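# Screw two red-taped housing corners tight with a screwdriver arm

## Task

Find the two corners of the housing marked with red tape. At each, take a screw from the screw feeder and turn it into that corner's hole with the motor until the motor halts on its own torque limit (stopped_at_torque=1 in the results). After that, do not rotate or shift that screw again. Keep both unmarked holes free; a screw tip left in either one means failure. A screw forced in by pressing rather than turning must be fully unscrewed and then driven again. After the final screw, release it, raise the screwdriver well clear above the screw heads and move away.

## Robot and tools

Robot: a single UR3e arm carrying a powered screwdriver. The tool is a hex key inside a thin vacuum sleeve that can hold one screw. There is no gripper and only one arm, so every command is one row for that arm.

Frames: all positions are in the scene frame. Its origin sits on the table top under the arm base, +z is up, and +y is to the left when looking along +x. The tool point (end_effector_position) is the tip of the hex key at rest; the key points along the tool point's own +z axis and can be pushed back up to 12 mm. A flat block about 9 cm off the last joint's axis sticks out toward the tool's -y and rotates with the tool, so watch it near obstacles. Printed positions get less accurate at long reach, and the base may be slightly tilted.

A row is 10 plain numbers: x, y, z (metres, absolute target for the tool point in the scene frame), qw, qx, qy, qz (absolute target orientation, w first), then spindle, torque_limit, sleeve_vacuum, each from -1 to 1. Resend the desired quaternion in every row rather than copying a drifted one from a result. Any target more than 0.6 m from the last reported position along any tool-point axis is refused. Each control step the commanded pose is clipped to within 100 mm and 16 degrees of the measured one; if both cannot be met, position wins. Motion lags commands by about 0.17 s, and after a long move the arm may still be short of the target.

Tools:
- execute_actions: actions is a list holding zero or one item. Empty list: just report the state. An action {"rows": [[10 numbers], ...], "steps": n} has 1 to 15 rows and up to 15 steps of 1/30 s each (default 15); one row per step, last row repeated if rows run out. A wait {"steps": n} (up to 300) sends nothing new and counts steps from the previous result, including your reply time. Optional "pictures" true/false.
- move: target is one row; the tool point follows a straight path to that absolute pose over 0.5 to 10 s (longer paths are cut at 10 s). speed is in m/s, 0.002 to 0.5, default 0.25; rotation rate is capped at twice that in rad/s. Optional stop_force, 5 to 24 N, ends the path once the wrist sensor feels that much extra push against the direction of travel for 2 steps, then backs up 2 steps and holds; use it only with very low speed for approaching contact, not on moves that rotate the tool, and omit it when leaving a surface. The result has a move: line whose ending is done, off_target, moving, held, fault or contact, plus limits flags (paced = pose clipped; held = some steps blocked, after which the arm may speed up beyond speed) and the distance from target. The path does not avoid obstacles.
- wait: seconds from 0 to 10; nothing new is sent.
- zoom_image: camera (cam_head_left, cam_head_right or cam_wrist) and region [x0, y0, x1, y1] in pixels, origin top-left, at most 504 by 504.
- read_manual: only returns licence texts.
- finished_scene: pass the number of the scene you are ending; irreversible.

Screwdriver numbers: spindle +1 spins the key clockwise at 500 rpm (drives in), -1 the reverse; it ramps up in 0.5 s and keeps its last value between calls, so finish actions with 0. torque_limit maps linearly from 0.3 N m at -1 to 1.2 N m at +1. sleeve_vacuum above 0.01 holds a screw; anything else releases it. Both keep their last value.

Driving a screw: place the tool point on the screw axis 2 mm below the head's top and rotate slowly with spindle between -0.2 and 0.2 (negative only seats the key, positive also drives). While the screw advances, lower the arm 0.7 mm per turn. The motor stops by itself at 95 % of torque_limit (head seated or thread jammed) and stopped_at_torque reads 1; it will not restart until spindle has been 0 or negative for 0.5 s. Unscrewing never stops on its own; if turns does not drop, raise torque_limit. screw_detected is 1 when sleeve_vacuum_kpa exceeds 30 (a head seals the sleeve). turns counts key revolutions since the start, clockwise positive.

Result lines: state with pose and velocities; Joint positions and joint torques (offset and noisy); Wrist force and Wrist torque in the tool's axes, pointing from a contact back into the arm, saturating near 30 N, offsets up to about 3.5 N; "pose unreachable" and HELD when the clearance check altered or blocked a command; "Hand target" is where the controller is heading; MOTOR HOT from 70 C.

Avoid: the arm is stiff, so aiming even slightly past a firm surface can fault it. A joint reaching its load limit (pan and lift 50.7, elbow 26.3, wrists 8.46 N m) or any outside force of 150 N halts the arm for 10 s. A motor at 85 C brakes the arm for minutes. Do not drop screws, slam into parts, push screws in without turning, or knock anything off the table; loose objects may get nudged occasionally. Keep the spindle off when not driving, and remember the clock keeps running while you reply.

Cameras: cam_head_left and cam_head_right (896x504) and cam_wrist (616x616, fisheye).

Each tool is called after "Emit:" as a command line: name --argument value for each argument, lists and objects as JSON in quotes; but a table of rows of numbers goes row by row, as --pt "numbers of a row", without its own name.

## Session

Emit:
execute_actions --actions '[]'

Scene clock: 0.00 s of 6600.00 s.
end_effector_position=(+0.2912, +0.0272, +0.2990) sleeve_vacuum_kpa=0 screw_detected=0 stopped_at_torque=0 turns=0.00 end_effector_quat_wxyz=(-0.087, +0.750, +0.652, -0.064) end_effector_velocity=(+0.000, -0.000, +0.000) end_effector_angular_velocity=(-0.000, -0.001, +0.000)
Joint positions: [-0.576 -1.583  0.669 -0.656 -1.57  -0.577]
Joint velocities: [ 0.     0.    -0.001  0.     0.     0.   ]
Joint torques (N m, as the arm reports them, + toward a larger angle): no reading
Wrist force (N, on the end effector, along its own x y z axes, offset not removed): no reading
Wrist torque (N m, same axes, about the end effector's origin, offset not removed): no reading
Hand target: +0.291, +0.027, +0.299; -0.087, +0.750, +0.652, -0.064

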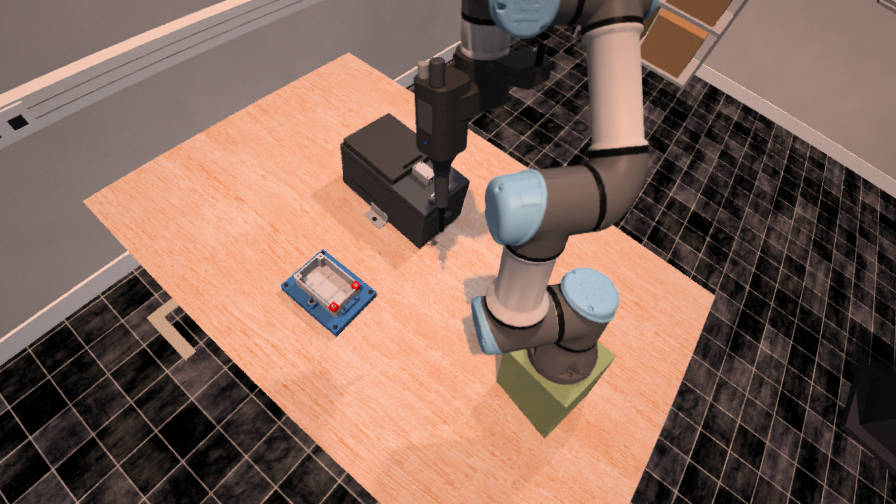

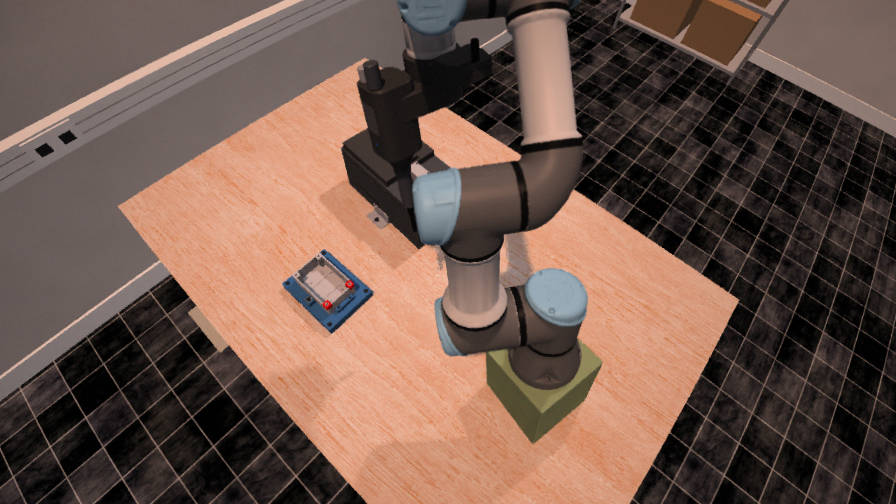

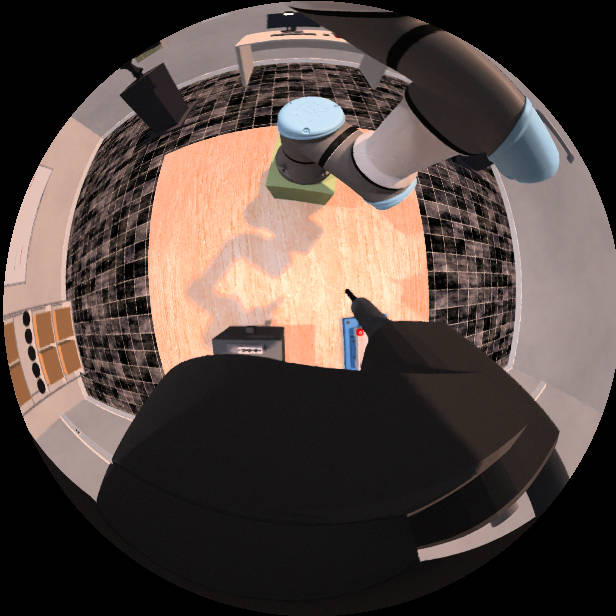

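Emit:
move --target '[0.405, -0.135, 0.195, 0, 1, 0, 0, 0, 0, 0]' --speed 0.4

Emit:
zoom_image --camera "cam_wrist" --region '[315, 260, 375, 320]'

Scene clock: 8.50 s of 6600.00 s.
end_effector_position=(+0.4051, -0.1348, +0.1949) sleeve_vacuum_kpa=0 screw_detected=0 stopped_at_torque=0 turns=0.00 end_effector_quat_wxyz=(-0.000, +1.000, +0.000, +0.000) end_effector_velocity=(+0.000, -0.001, -0.001) end_effector_angular_velocity=(-0.006, +0.002, -0.008)
Joint positions: [-0.832 -1.814  1.492 -1.407 -1.424  0.61 ]
Joint velocities: [ 0.009  0.001  0.005 -0.011 -0.007  0.018]
Joint torques (N m, as the arm reports them, + toward a larger angle): [  3.09  -8.96 -10.61  -3.86   0.02   1.12]
Wrist force (N, on the end effector, along its own x y z axes, offset not removed): [1.8 0.3 0.2]
Wrist torque (N m, same axes, about the end effector's origin, offset not removed): [0.15 -0.53 -0.05]
Hand target: +0.405, -0.135, +0.195; +0.000, +1.000, +0.000, +0.000
Off the commanded pose: 0.000 m, 0 deg.
After step 90, 3.13 s passed at rest.
move: done

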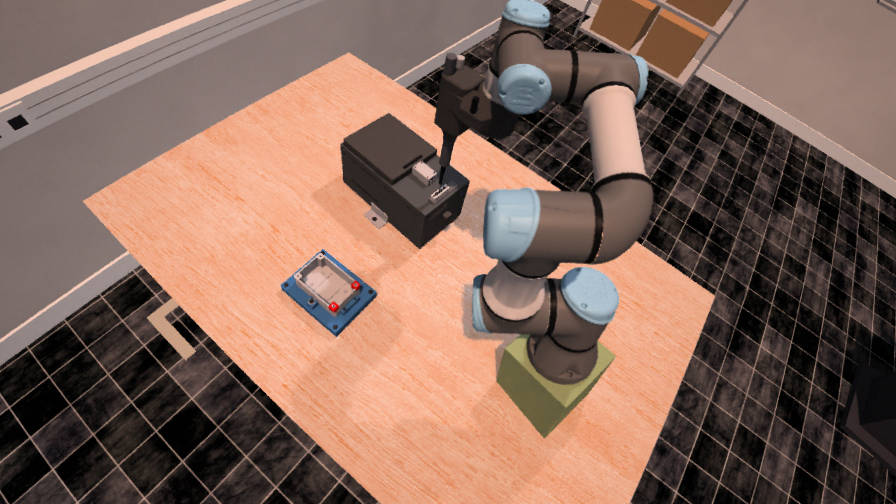

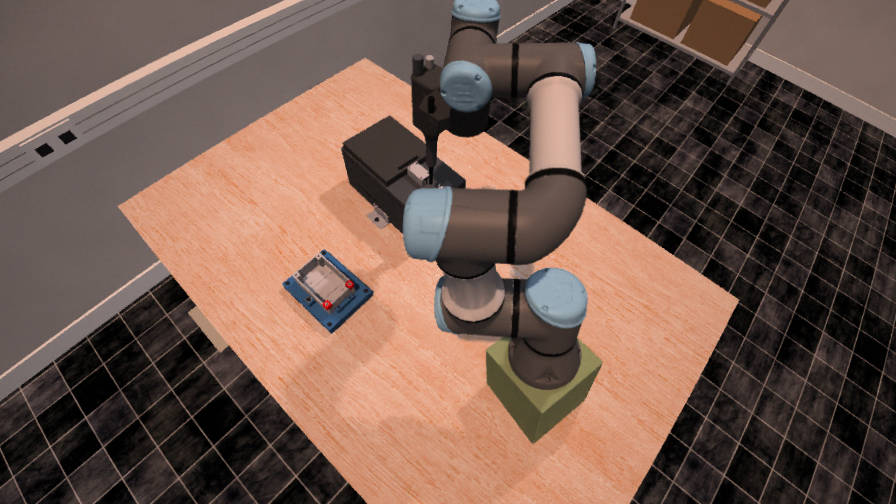

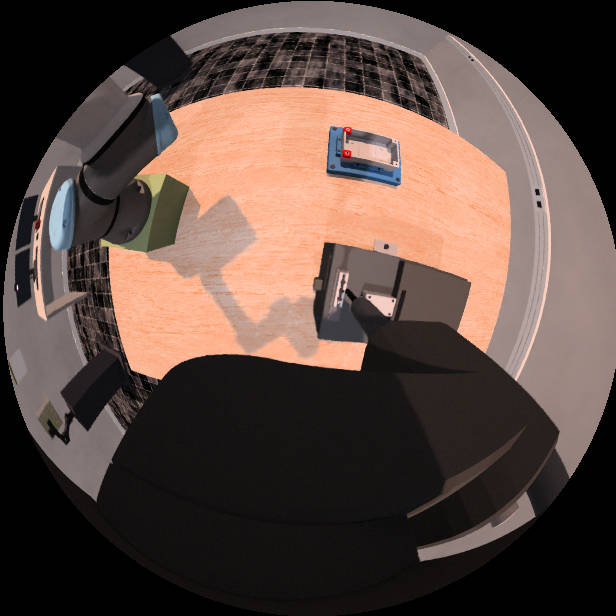

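Region (315, 260, 375, 320) of cam_wrist's 616x616 image, scaled by 8.400, with more detail than that image has.

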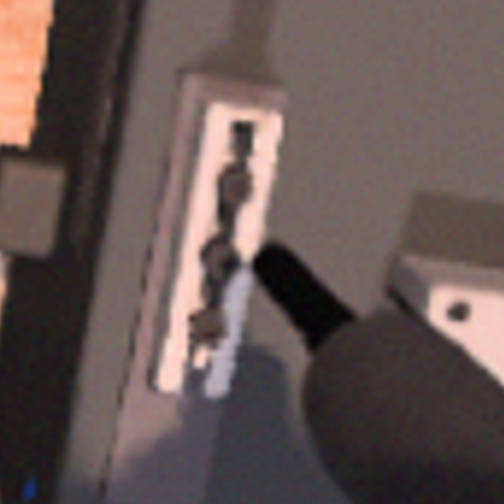

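Emit:
move --target '[0.4047, -0.1293, 0.182, 0, 1, 0, 0, 0, 0, 1]' --speed 0.05

Emit:
zoom_image --camera "cam_wrist" --region '[324, 269, 364, 309]'

Scene clock: 13.57 s of 6600.00 s.
end_effector_position=(+0.4047, -0.1294, +0.1821) sleeve_vacuum_kpa=14 screw_detected=0 stopped_at_torque=0 turns=0.00 end_effector_quat_wxyz=(-0.000, +1.000, +0.000, -0.000) end_effector_velocity=(-0.000, +0.001, -0.002) end_effector_angular_velocity=(-0.001, -0.001, -0.000)
Joint positions: [-0.811 -1.829  1.566 -1.47  -1.427  0.632]
Joint velocities: [ 0.003 -0.003  0.013 -0.011 -0.     0.003]
Joint torques (N m, as the arm reports them, + toward a larger angle): [  3.39 -14.58 -10.72  -3.76   0.03   1.16]
Wrist force (N, on the end effector, along its own x y z axes, offset not removed): [0.9 0.3 -1.0]
Wrist torque (N m, same axes, about the end effector's origin, offset not removed): [0.04 -0.40 -0.10]
Hand target: +0.405, -0.129, +0.182; -0.000, +1.000, +0.000, -0.000
Off the commanded pose: 0.000 m, 0 deg.
After step 90, 1.30 s passed at rest.
move: done

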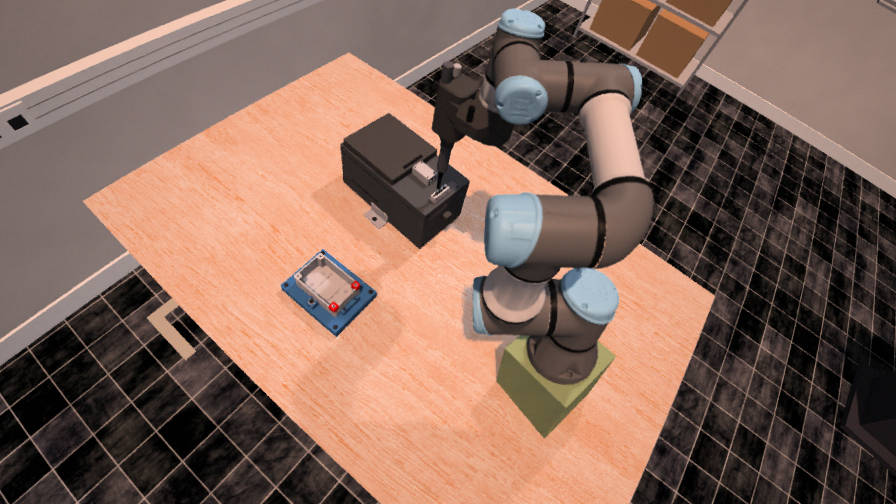

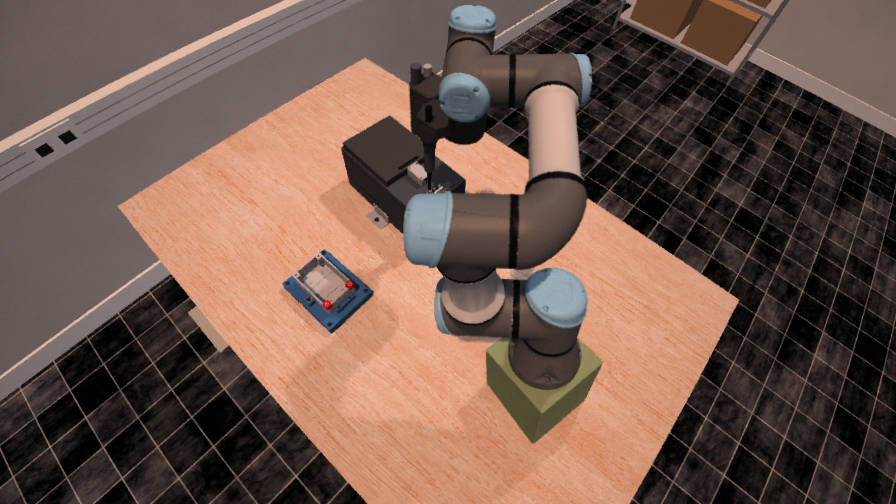

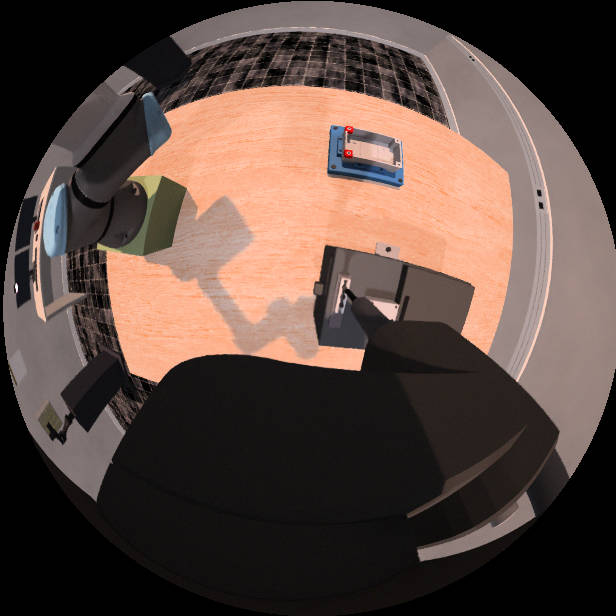

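Region (324, 269, 364, 309) of cam_wrist's 616x616 image, scaled by 12.600, with more detail than that image has.

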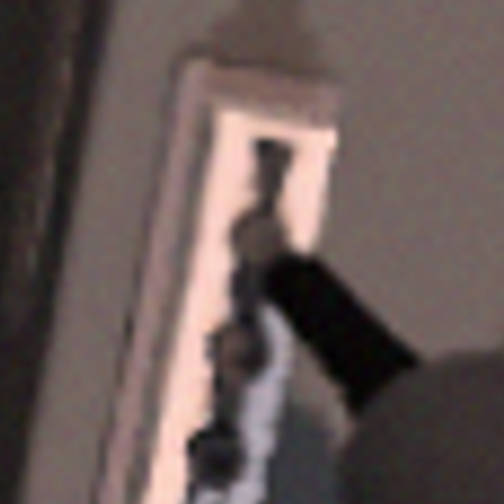

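Emit:
move --target '[0.4042, -0.1283, 0.176, 0,1,0,0, 0, 0, 1]' --speed 0.02

Emit:
zoom_image --camera "cam_wrist" --region '[324,269,364,309]'

Scene clock: 26.73 s of 6600.00 s.
end_effector_position=(+0.4042, -0.1283, +0.1762) sleeve_vacuum_kpa=14 screw_detected=0 stopped_at_torque=0 turns=0.00 end_effector_quat_wxyz=(-0.000, +1.000, +0.000, -0.000) end_effector_velocity=(-0.001, +0.000, -0.002) end_effector_angular_velocity=(-0.000, +0.001, -0.000)
Joint positions: [-0.806 -1.834  1.598 -1.498 -1.428  0.636]
Joint velocities: [ 0.001 -0.002  0.012 -0.01  -0.001  0.001]
Joint torques (N m, as the arm reports them, + toward a larger angle): [  3.69 -13.99 -10.95  -3.83   0.04   1.2 ]
Wrist force (N, on the end effector, along its own x y z axes, offset not removed): [0.7 0.6 -1.5]
Wrist torque (N m, same axes, about the end effector's origin, offset not removed): [0.25 -0.30 -0.09]
Hand target: +0.404, -0.128, +0.176; -0.000, +1.000, +0.000, -0.000
Off the commanded pose: 0.000 m, 0 deg.
After step 90, 9.47 s passed at rest.
move: done

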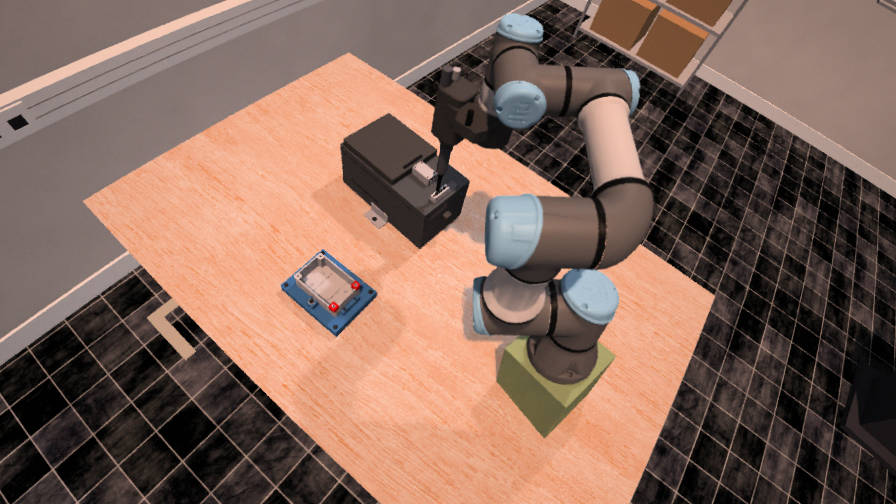

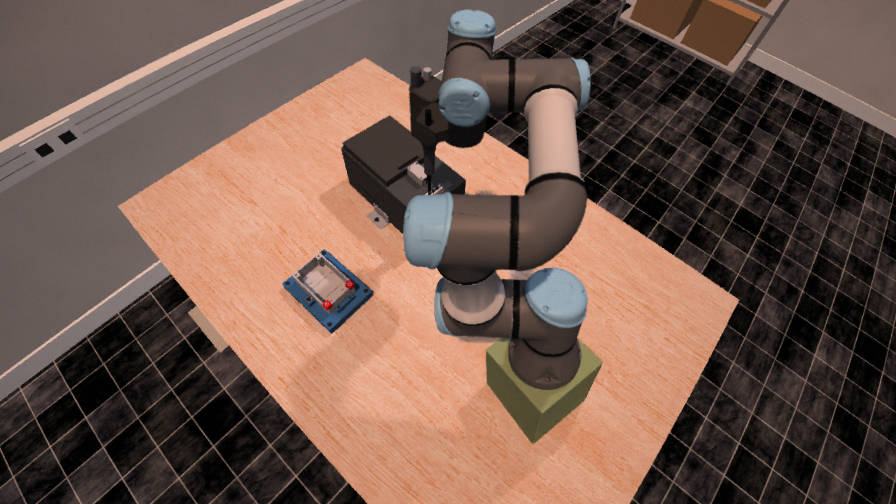

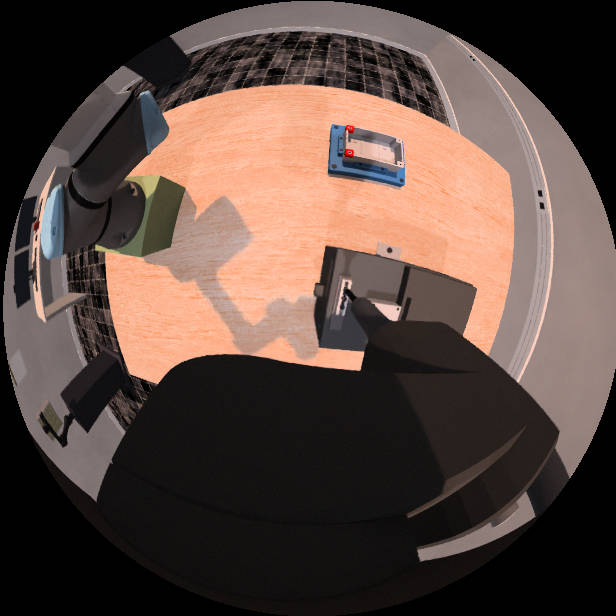

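Region (324, 269, 364, 309) of cam_wrist's 616x616 image, scaled by 12.600, with more detail than that image has.

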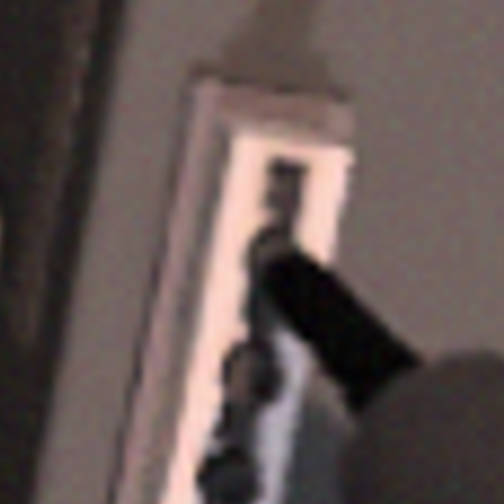

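Emit:
execute_actions --actions '[{"rows": [[0.4039,-0.1285,0.174,0,1,0,0,0,0,1],[0.4039,-0.1285,0.173,0,1,0,0,0,0,1],[0.4039,-0.1285,0.172,0,1,0,0,0,0,1],[0.4039,-0.1285,0.171,0,1,0,0,0,0,1],[0.4039,-0.1285,0.1705,0,1,0,0,0,0,1],[0.4039,-0.1285,0.170,0,1,0,0,0,0,1],[0.4039,-0.1285,0.1695,0,1,0,0,0,0,1],[0.4039,-0.1285,0.169,0,1,0,0,0,0,1],[0.4039,-0.1285,0.1685,0,1,0,0,0,0,1],[0.4039,-0.1285,0.168,0,1,0,0,0,0,1],[0.4039,-0.1285,0.1675,0,1,0,0,0,0,1],[0.4039,-0.1285,0.167,0,1,0,0,0,0,1],[0.4039,-0.1285,0.1666,0,1,0,0,0,0,1],[0.4039,-0.1285,0.1662,0,1,0,0,0,0,1]], "steps": 15}]' --pictures false

Emit:
execute_actions --actions '[{"rows": [[0.4039,-0.1285,0.1662,0,1,0,0,-0.15,0,1],[0.4039,-0.1285,0.1662,0,1,0,0,-0.15,0,1],[0.4039,-0.1285,0.1662,0,1,0,0,-0.15,0,1],[0.4039,-0.1285,0.1662,0,1,0,0,-0.15,0,1],[0.4039,-0.1285,0.1662,0,1,0,0,-0.15,0,1],[0.4039,-0.1285,0.1662,0,1,0,0,-0.15,0,1],[0.4039,-0.1285,0.1662,0,1,0,0,-0.15,0,1],[0.4039,-0.1285,0.1662,0,1,0,0,0.15,0,1],[0.4039,-0.1285,0.1662,0,1,0,0,0.15,0,1],[0.4039,-0.1285,0.1662,0,1,0,0,0.15,0,1],[0.4039,-0.1285,0.1662,0,1,0,0,0.15,0,1],[0.4039,-0.1285,0.1662,0,1,0,0,0.15,0,1],[0.4039,-0.1285,0.1662,0,1,0,0,0,0,1]], "steps": 15}]'

Scene clock: 34.73 s of 6600.00 s.
end_effector_position=(+0.4040, -0.1285, +0.1676) sleeve_vacuum_kpa=14 screw_detected=0 stopped_at_torque=0 turns=0.00 end_effector_quat_wxyz=(+0.000, +1.000, +0.000, +0.000) end_effector_velocity=(-0.001, +0.000, -0.014) end_effector_angular_velocity=(+0.001, +0.001, +0.000)
Joint positions: [-0.802 -1.834  1.639 -1.54  -1.429  0.64 ]
Joint velocities: [ 0.008  0.003  0.063 -0.065 -0.001  0.007]
Joint torques (N m, as the arm reports them, + toward a larger angle): [ 3.51 -8.74 -9.86 -3.72 -0.15  1.11]
Wrist force (N, on the end effector, along its own x y z axes, offset not removed): [2.4 0.9 -4.5]
Wrist torque (N m, same axes, about the end effector's origin, offset not removed): [0.33 -0.80 -0.05]
Hand target: +0.404, -0.128, +0.166; -0.000, +1.000, +0.000, -0.000
Off the commanded pose: 0.001 m, 0 deg.
Steps of this call (steps 1 to 90: nothing new was sent; then 4.50 s passed at rest; steps 91 to 105: all 15 steps of this action). Readings (end_effector_position | what the end effector reports):
91: (+0.4042, -0.1283, +0.1760) | sleeve_vacuum_kpa=14 screw_detected=0 stopped_at_torque=0 turns=0.00
92: (+0.4042, -0.1284, +0.1757) | sleeve_vacuum_kpa=14 screw_detected=0 stopped_at_torque=0 turns=0.00
94: (+0.4040, -0.1284, +0.1744) | sleeve_vacuum_kpa=14 screw_detected=0 stopped_at_torque=0 turns=0.00
98: (+0.4039, -0.1285, +0.1713) | sleeve_vacuum_kpa=14 screw_detected=0 stopped_at_torque=0 turns=0.00
105: the state above

Scene clock: 35.23 s of 6600.00 s.
end_effector_position=(+0.4039, -0.1285, +0.1662) sleeve_vacuum_kpa=39 screw_detected=1 stopped_at_torque=0 turns=-0.08 end_effector_quat_wxyz=(+0.000, +1.000, +0.000, -0.000) end_effector_velocity=(+0.000, -0.000, -0.000) end_effector_angular_velocity=(+0.000, -0.000, -0.000)
Joint positions: [-0.801 -1.833  1.646 -1.546 -1.429  0.641]
Joint velocities: [-0.001  0.     0.001 -0.001  0.001 -0.   ]
Joint torques (N m, as the arm reports them, + toward a larger angle): [  3.51 -10.87  -8.98  -2.68   0.03   1.12]
Wrist force (N, on the end effector, along its own x y z axes, offset not removed): [3.8 0.2 -4.4]
Wrist torque (N m, same axes, about the end effector's origin, offset not removed): [0.00 -0.59 -0.05]
Hand target: +0.404, -0.129, +0.166; +0.000, +1.000, +0.000, -0.000
Off the commanded pose: 0.000 m, 0 deg.
Steps of this call (steps 1 to 15: all 15 steps of this action). Readings (end_effector_position | what the end effector reports):
1: (+0.4040, -0.1285, +0.1672) | sleeve_vacuum_kpa=14 screw_detected=0 stopped_at_torque=0 turns=-0.02
2: (+0.4040, -0.1285, +0.1669) | sleeve_vacuum_kpa=14 screw_detected=0 stopped_at_torque=0 turns=-0.06
4: (+0.4039, -0.1285, +0.1665) | sleeve_vacuum_kpa=14 screw_detected=0 stopped_at_torque=0 turns=-0.14
8: (+0.4039, -0.1285, +0.1663) | sleeve_vacuum_kpa=14 screw_detected=0 stopped_at_torque=0 turns=-0.25
15: the state above

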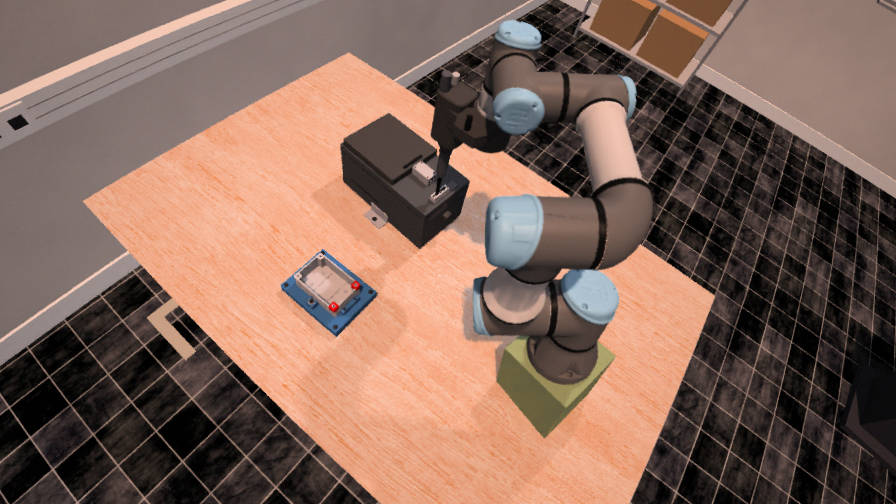

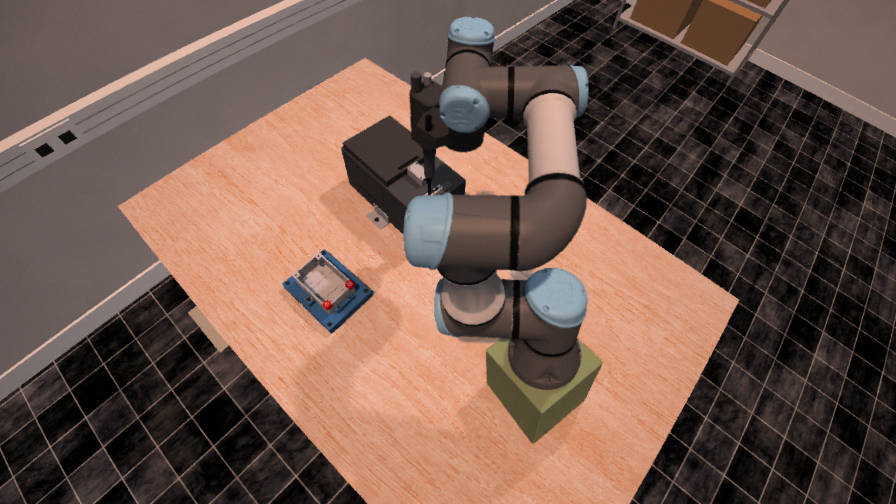

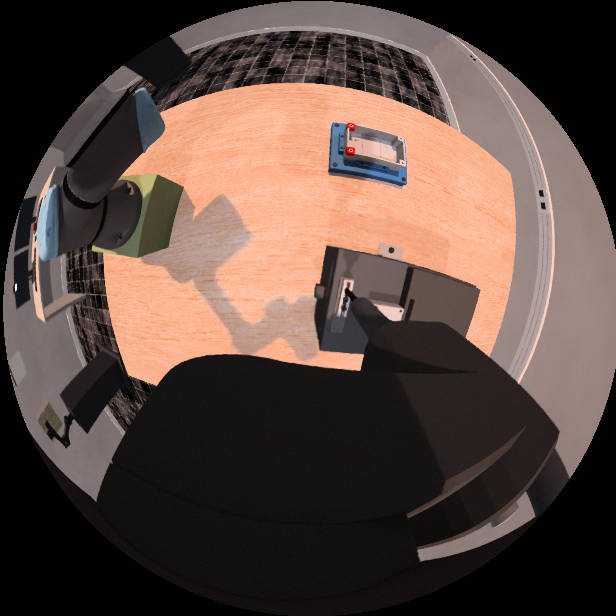

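Emit:
move --target '[0.4042, -0.1285, 0.19, 0,1,0,0, 0, 0, 1]' --speed 0.04

Emit:
move --target '[0.41, -0.03, 0.19, 0,1,0,0, 0, 0, 1]' --speed 0.2

Emit:
move --target '[0.415, 0.118, 0.10, 0,1,0,0, 0, 0, 1]' --speed 0.2

Emit:
zoom_image --camera "cam_wrist" --region '[304,249,384,329]'

Scene clock: 39.40 s of 6600.00 s.
end_effector_position=(+0.4042, -0.1285, +0.1898) sleeve_vacuum_kpa=40 screw_detected=1 stopped_at_torque=0 turns=-0.08 end_effector_quat_wxyz=(+0.000, +1.000, -0.000, +0.000) end_effector_velocity=(+0.000, -0.000, +0.002) end_effector_angular_velocity=(+0.001, +0.001, -0.002)
Joint positions: [-0.815 -1.832  1.532 -1.432 -1.427  0.627]
Joint velocities: [-0.001  0.003 -0.013  0.011  0.     0.001]
Joint torques (N m, as the arm reports them, + toward a larger angle): [ -1.64  -8.92 -15.8   -2.04   1.38  -1.28]
Wrist force (N, on the end effector, along its own x y z axes, offset not removed): [2.5 -0.2 -1.8]
Wrist torque (N m, same axes, about the end effector's origin, offset not removed): [-0.07 -0.74 -0.03]
Hand target: +0.404, -0.128, +0.190; +0.000, +1.000, -0.000, +0.000
Off the commanded pose: 0.000 m, 0 deg.
After step 90, 0.23 s passed at rest.
move: done

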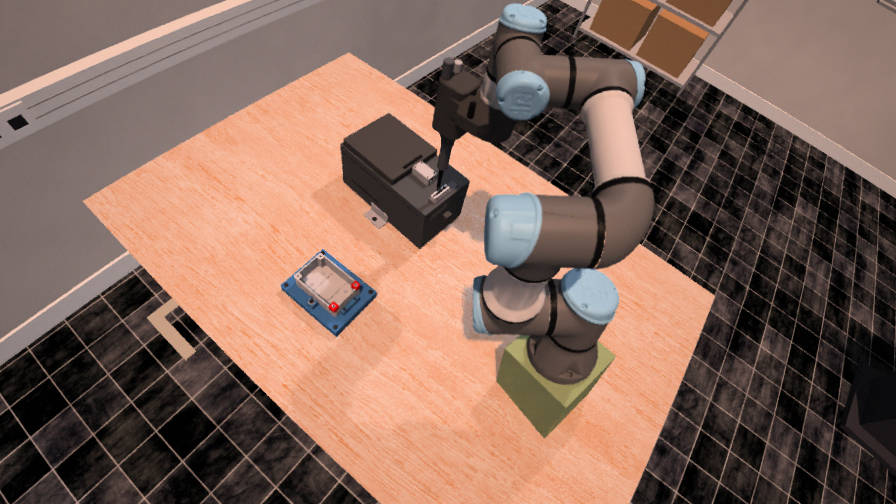

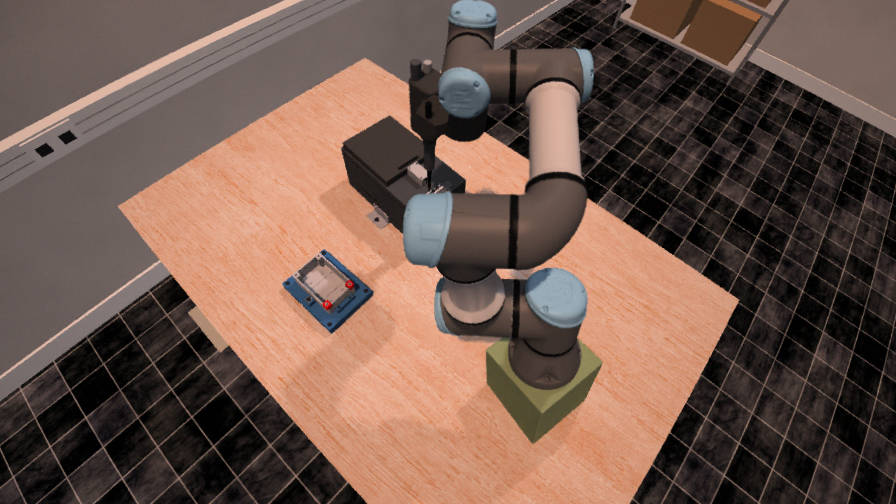

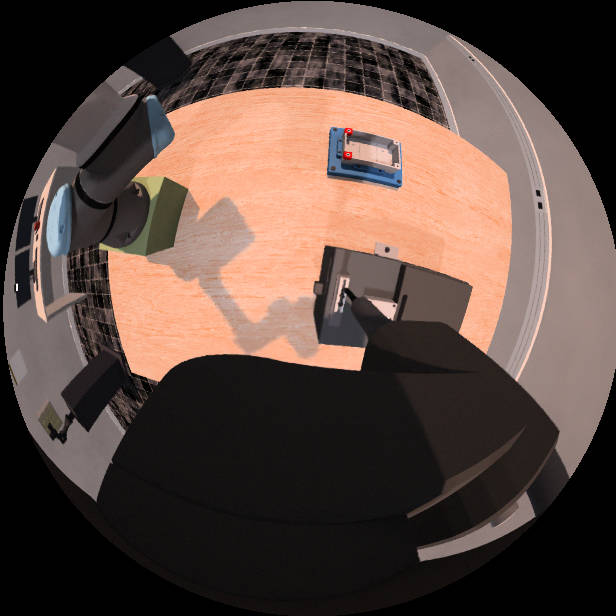

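Scene clock: 40.43 s of 6600.00 s.
end_effector_position=(+0.4098, -0.0302, +0.1900) sleeve_vacuum_kpa=40 screw_detected=1 stopped_at_torque=0 turns=-0.08 end_effector_quat_wxyz=(-0.000, +1.000, +0.000, +0.000) end_effector_velocity=(+0.000, +0.002, +0.000) end_effector_angular_velocity=(-0.004, +0.004, -0.000)
Joint positions: [-0.47  -1.917  1.619 -1.473 -1.489  0.968]
Joint velocities: [ 0.017  0.007 -0.006 -0.001 -0.009  0.017]
Joint torques (N m, as the arm reports them, + toward a larger angle): [  4.53  -8.3  -15.74  -4.05  -0.24   1.08]
Wrist force (N, on the end effector, along its own x y z axes, offset not removed): [0.9 -0.5 -0.8]
Wrist torque (N m, same axes, about the end effector's origin, offset not removed): [-0.01 -0.27 -0.02]
Hand target: +0.410, -0.030, +0.190; +0.000, +1.000, +0.000, -0.000
Off the commanded pose: 0.000 m, 0 deg.
move: done

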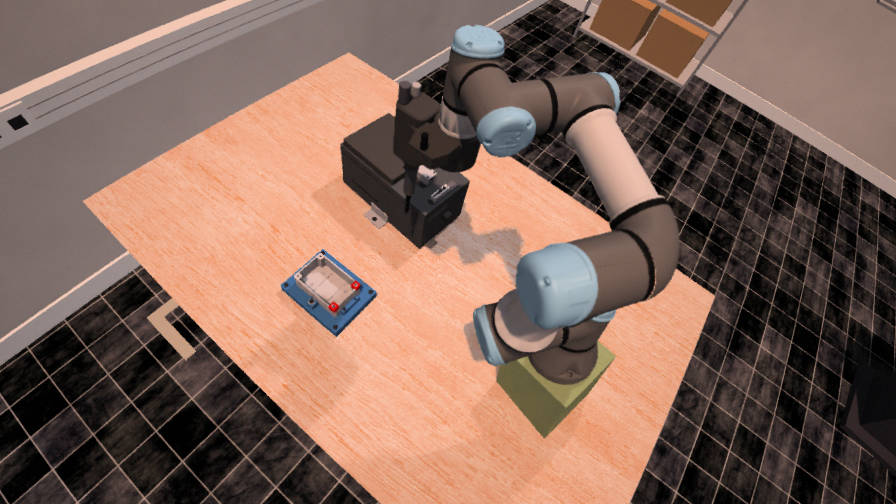

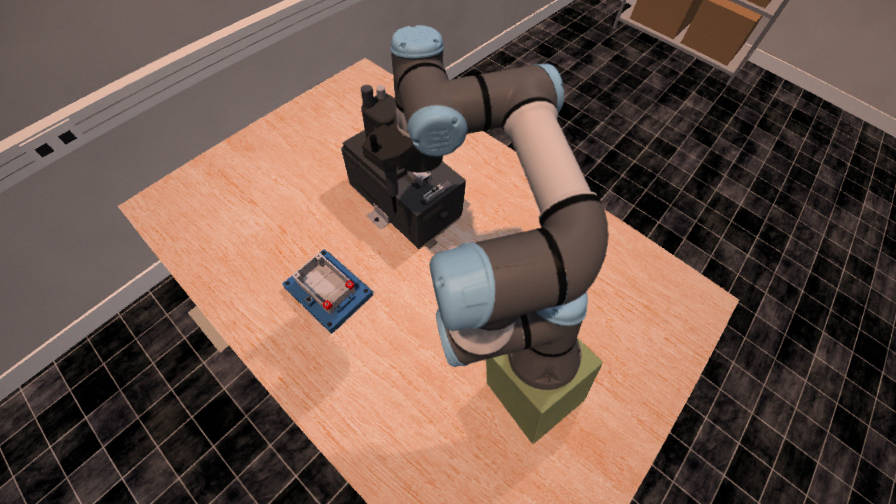

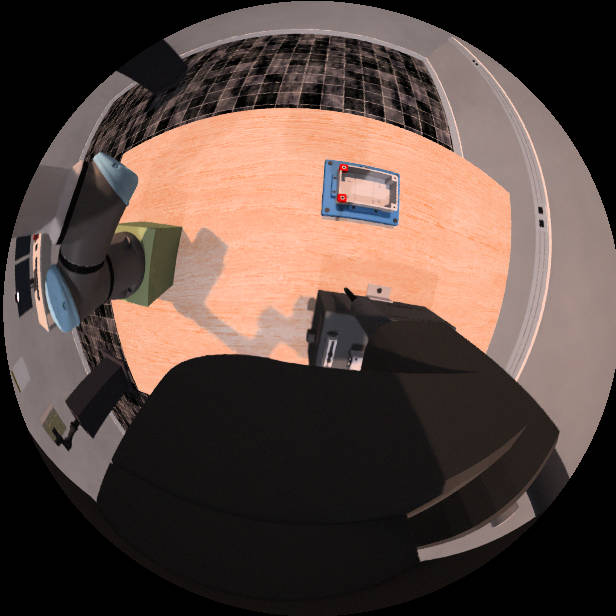

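Scene clock: 41.87 s of 6600.00 s.
end_effector_position=(+0.4148, +0.1177, +0.1001) sleeve_vacuum_kpa=40 screw_detected=1 stopped_at_torque=0 turns=-0.08 end_effector_quat_wxyz=(-0.000, +1.000, +0.000, -0.000) end_effector_velocity=(+0.000, +0.001, -0.001) end_effector_angular_velocity=(-0.005, +0.001, -0.000)
Joint positions: [ 0.15  -1.666  1.879 -1.994 -1.62   1.575]
Joint velocities: [ 0.009  0.01  -0.005 -0.003 -0.006  0.01 ]
Joint torques (N m, as the arm reports them, + toward a larger angle): [  6.32 -12.39 -15.51  -4.32  -0.71   1.17]
Wrist force (N, on the end effector, along its own x y z axes, offset not removed): [1.4 2.4 -2.0]
Wrist torque (N m, same axes, about the end effector's origin, offset not removed): [0.77 -0.50 -0.17]
Hand target: +0.415, +0.118, +0.100; +0.000, +1.000, +0.000, -0.000
Off the commanded pose: 0.000 m, 0 deg.
move: done

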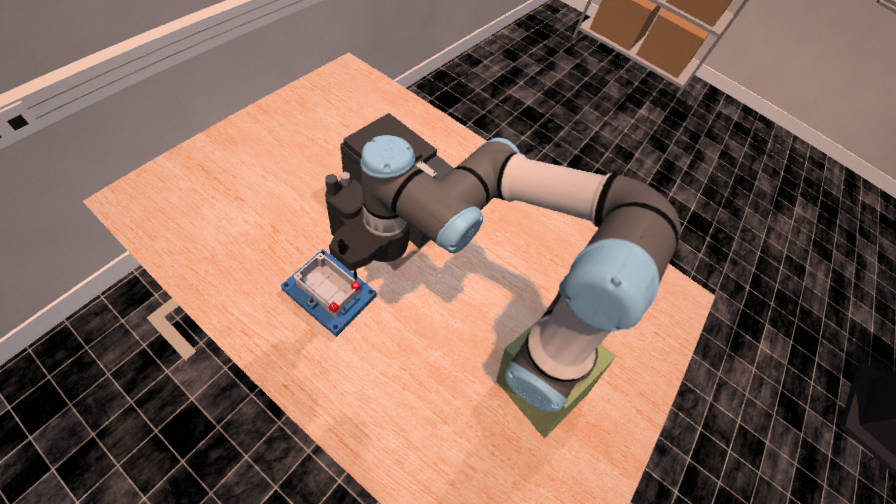

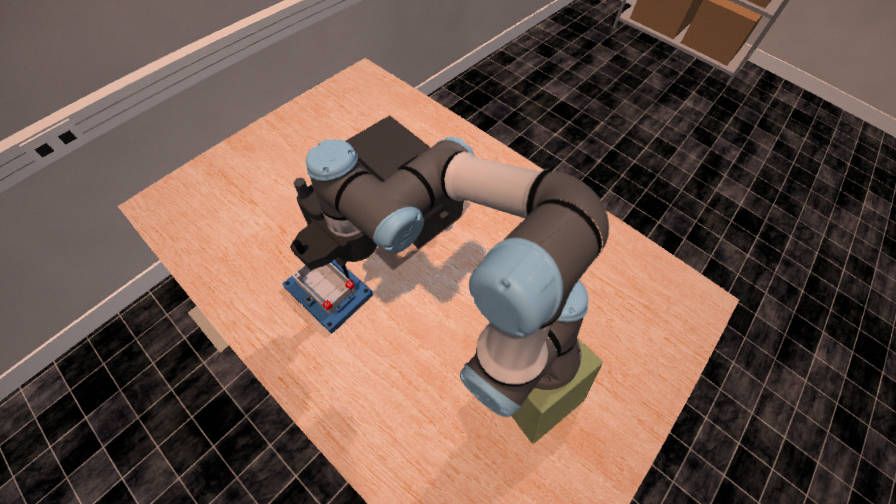

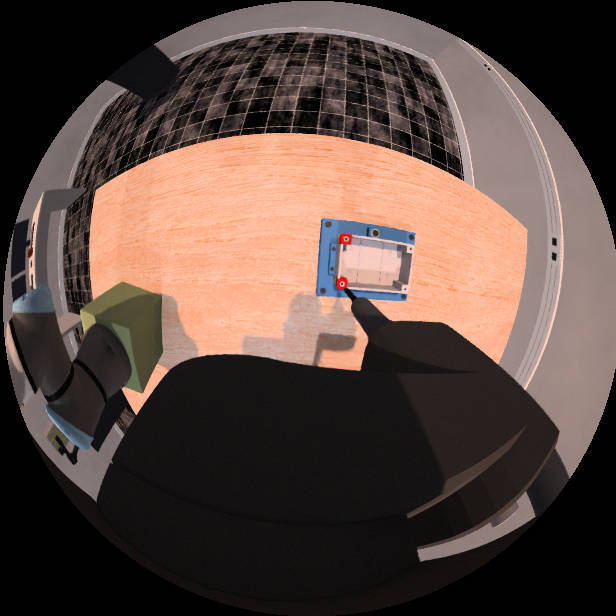

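Region (304, 249, 384, 329) of cam_wrist's 616x616 image, scaled by 6.300, with more detail than that image has.

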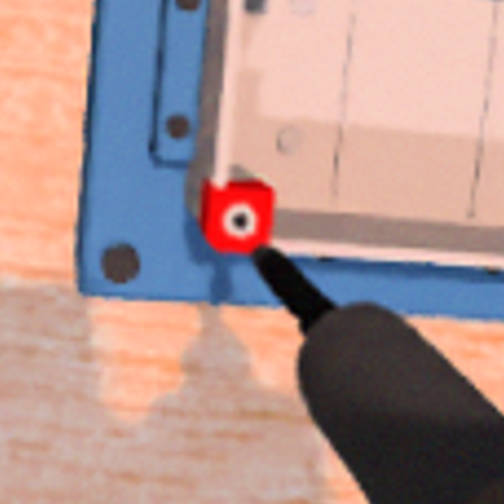

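Emit:
move --target '[0.4158, 0.1183, 0.085, 0,1,0,0, 0, 0, 1]' --speed 0.04

Emit:
zoom_image --camera "cam_wrist" --region '[324,269,364,309]'

Scene clock: 45.27 s of 6600.00 s.
end_effector_position=(+0.4158, +0.1183, +0.0851) sleeve_vacuum_kpa=40 screw_detected=1 stopped_at_torque=0 turns=-0.08 end_effector_quat_wxyz=(+0.000, +1.000, +0.000, -0.000) end_effector_velocity=(+0.000, -0.000, -0.002) end_effector_angular_velocity=(+0.000, +0.000, -0.001)
Joint positions: [ 0.15  -1.634  1.92  -2.068 -1.62   1.575]
Joint velocities: [-0.002  0.003  0.005 -0.008  0.    -0.   ]
Joint torques (N m, as the arm reports them, + toward a larger angle): [ -0.06 -12.37 -10.28  -4.23   0.73  -1.22]
Wrist force (N, on the end effector, along its own x y z axes, offset not removed): [1.4 -0.6 -1.4]
Wrist torque (N m, same axes, about the end effector's origin, offset not removed): [-0.20 -0.50 -0.05]
Hand target: +0.416, +0.118, +0.085; +0.000, +1.000, -0.000, -0.000
Off the commanded pose: 0.000 m, 0 deg.
move: done

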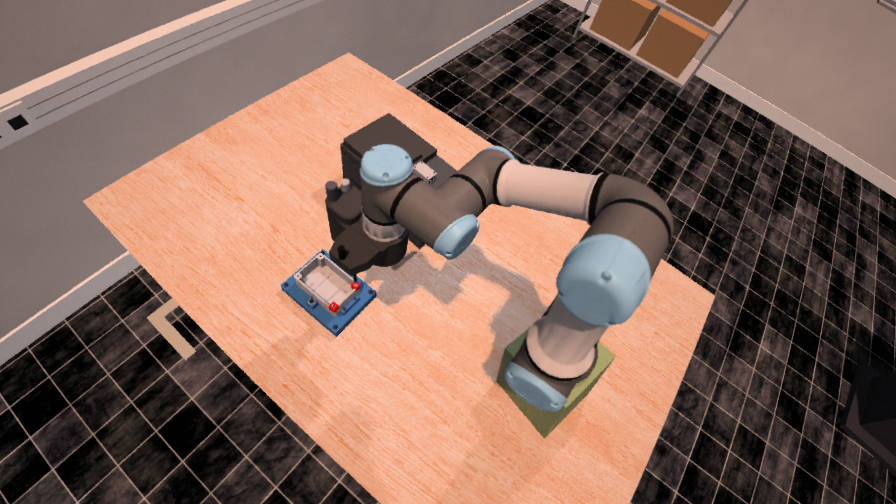

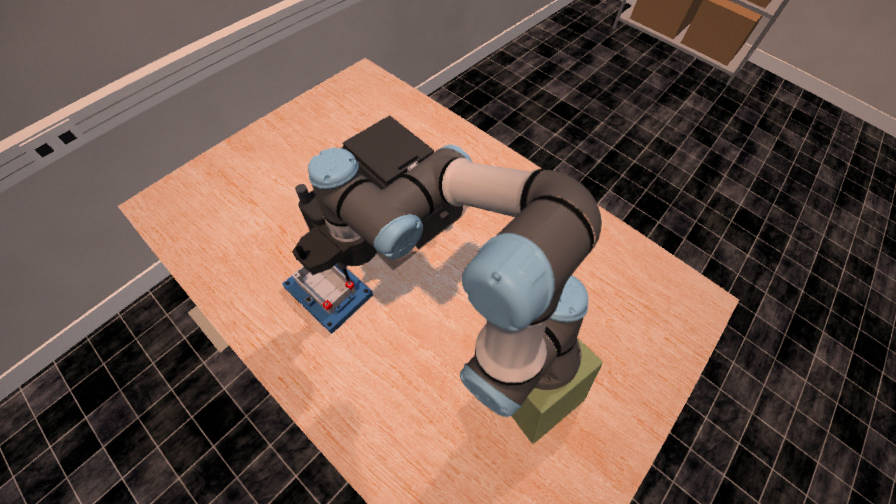

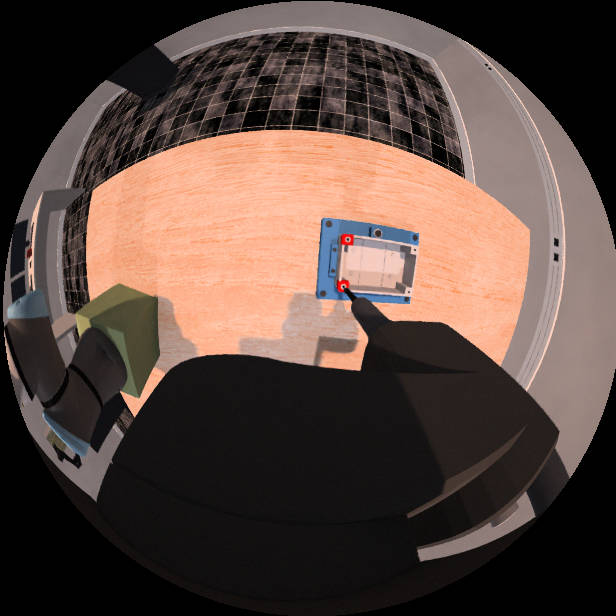

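Region (324, 269, 364, 309) of cam_wrist's 616x616 image, scaled by 12.600, with more detail than that image has.

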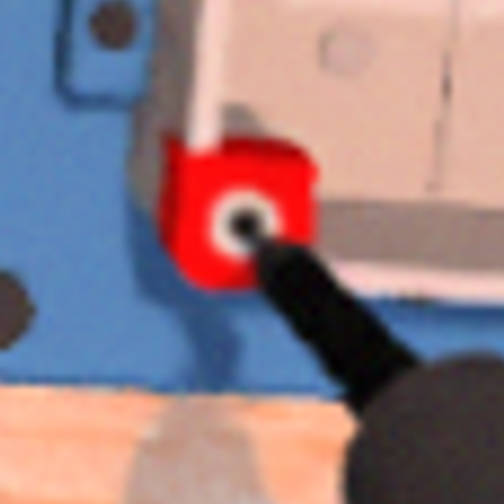

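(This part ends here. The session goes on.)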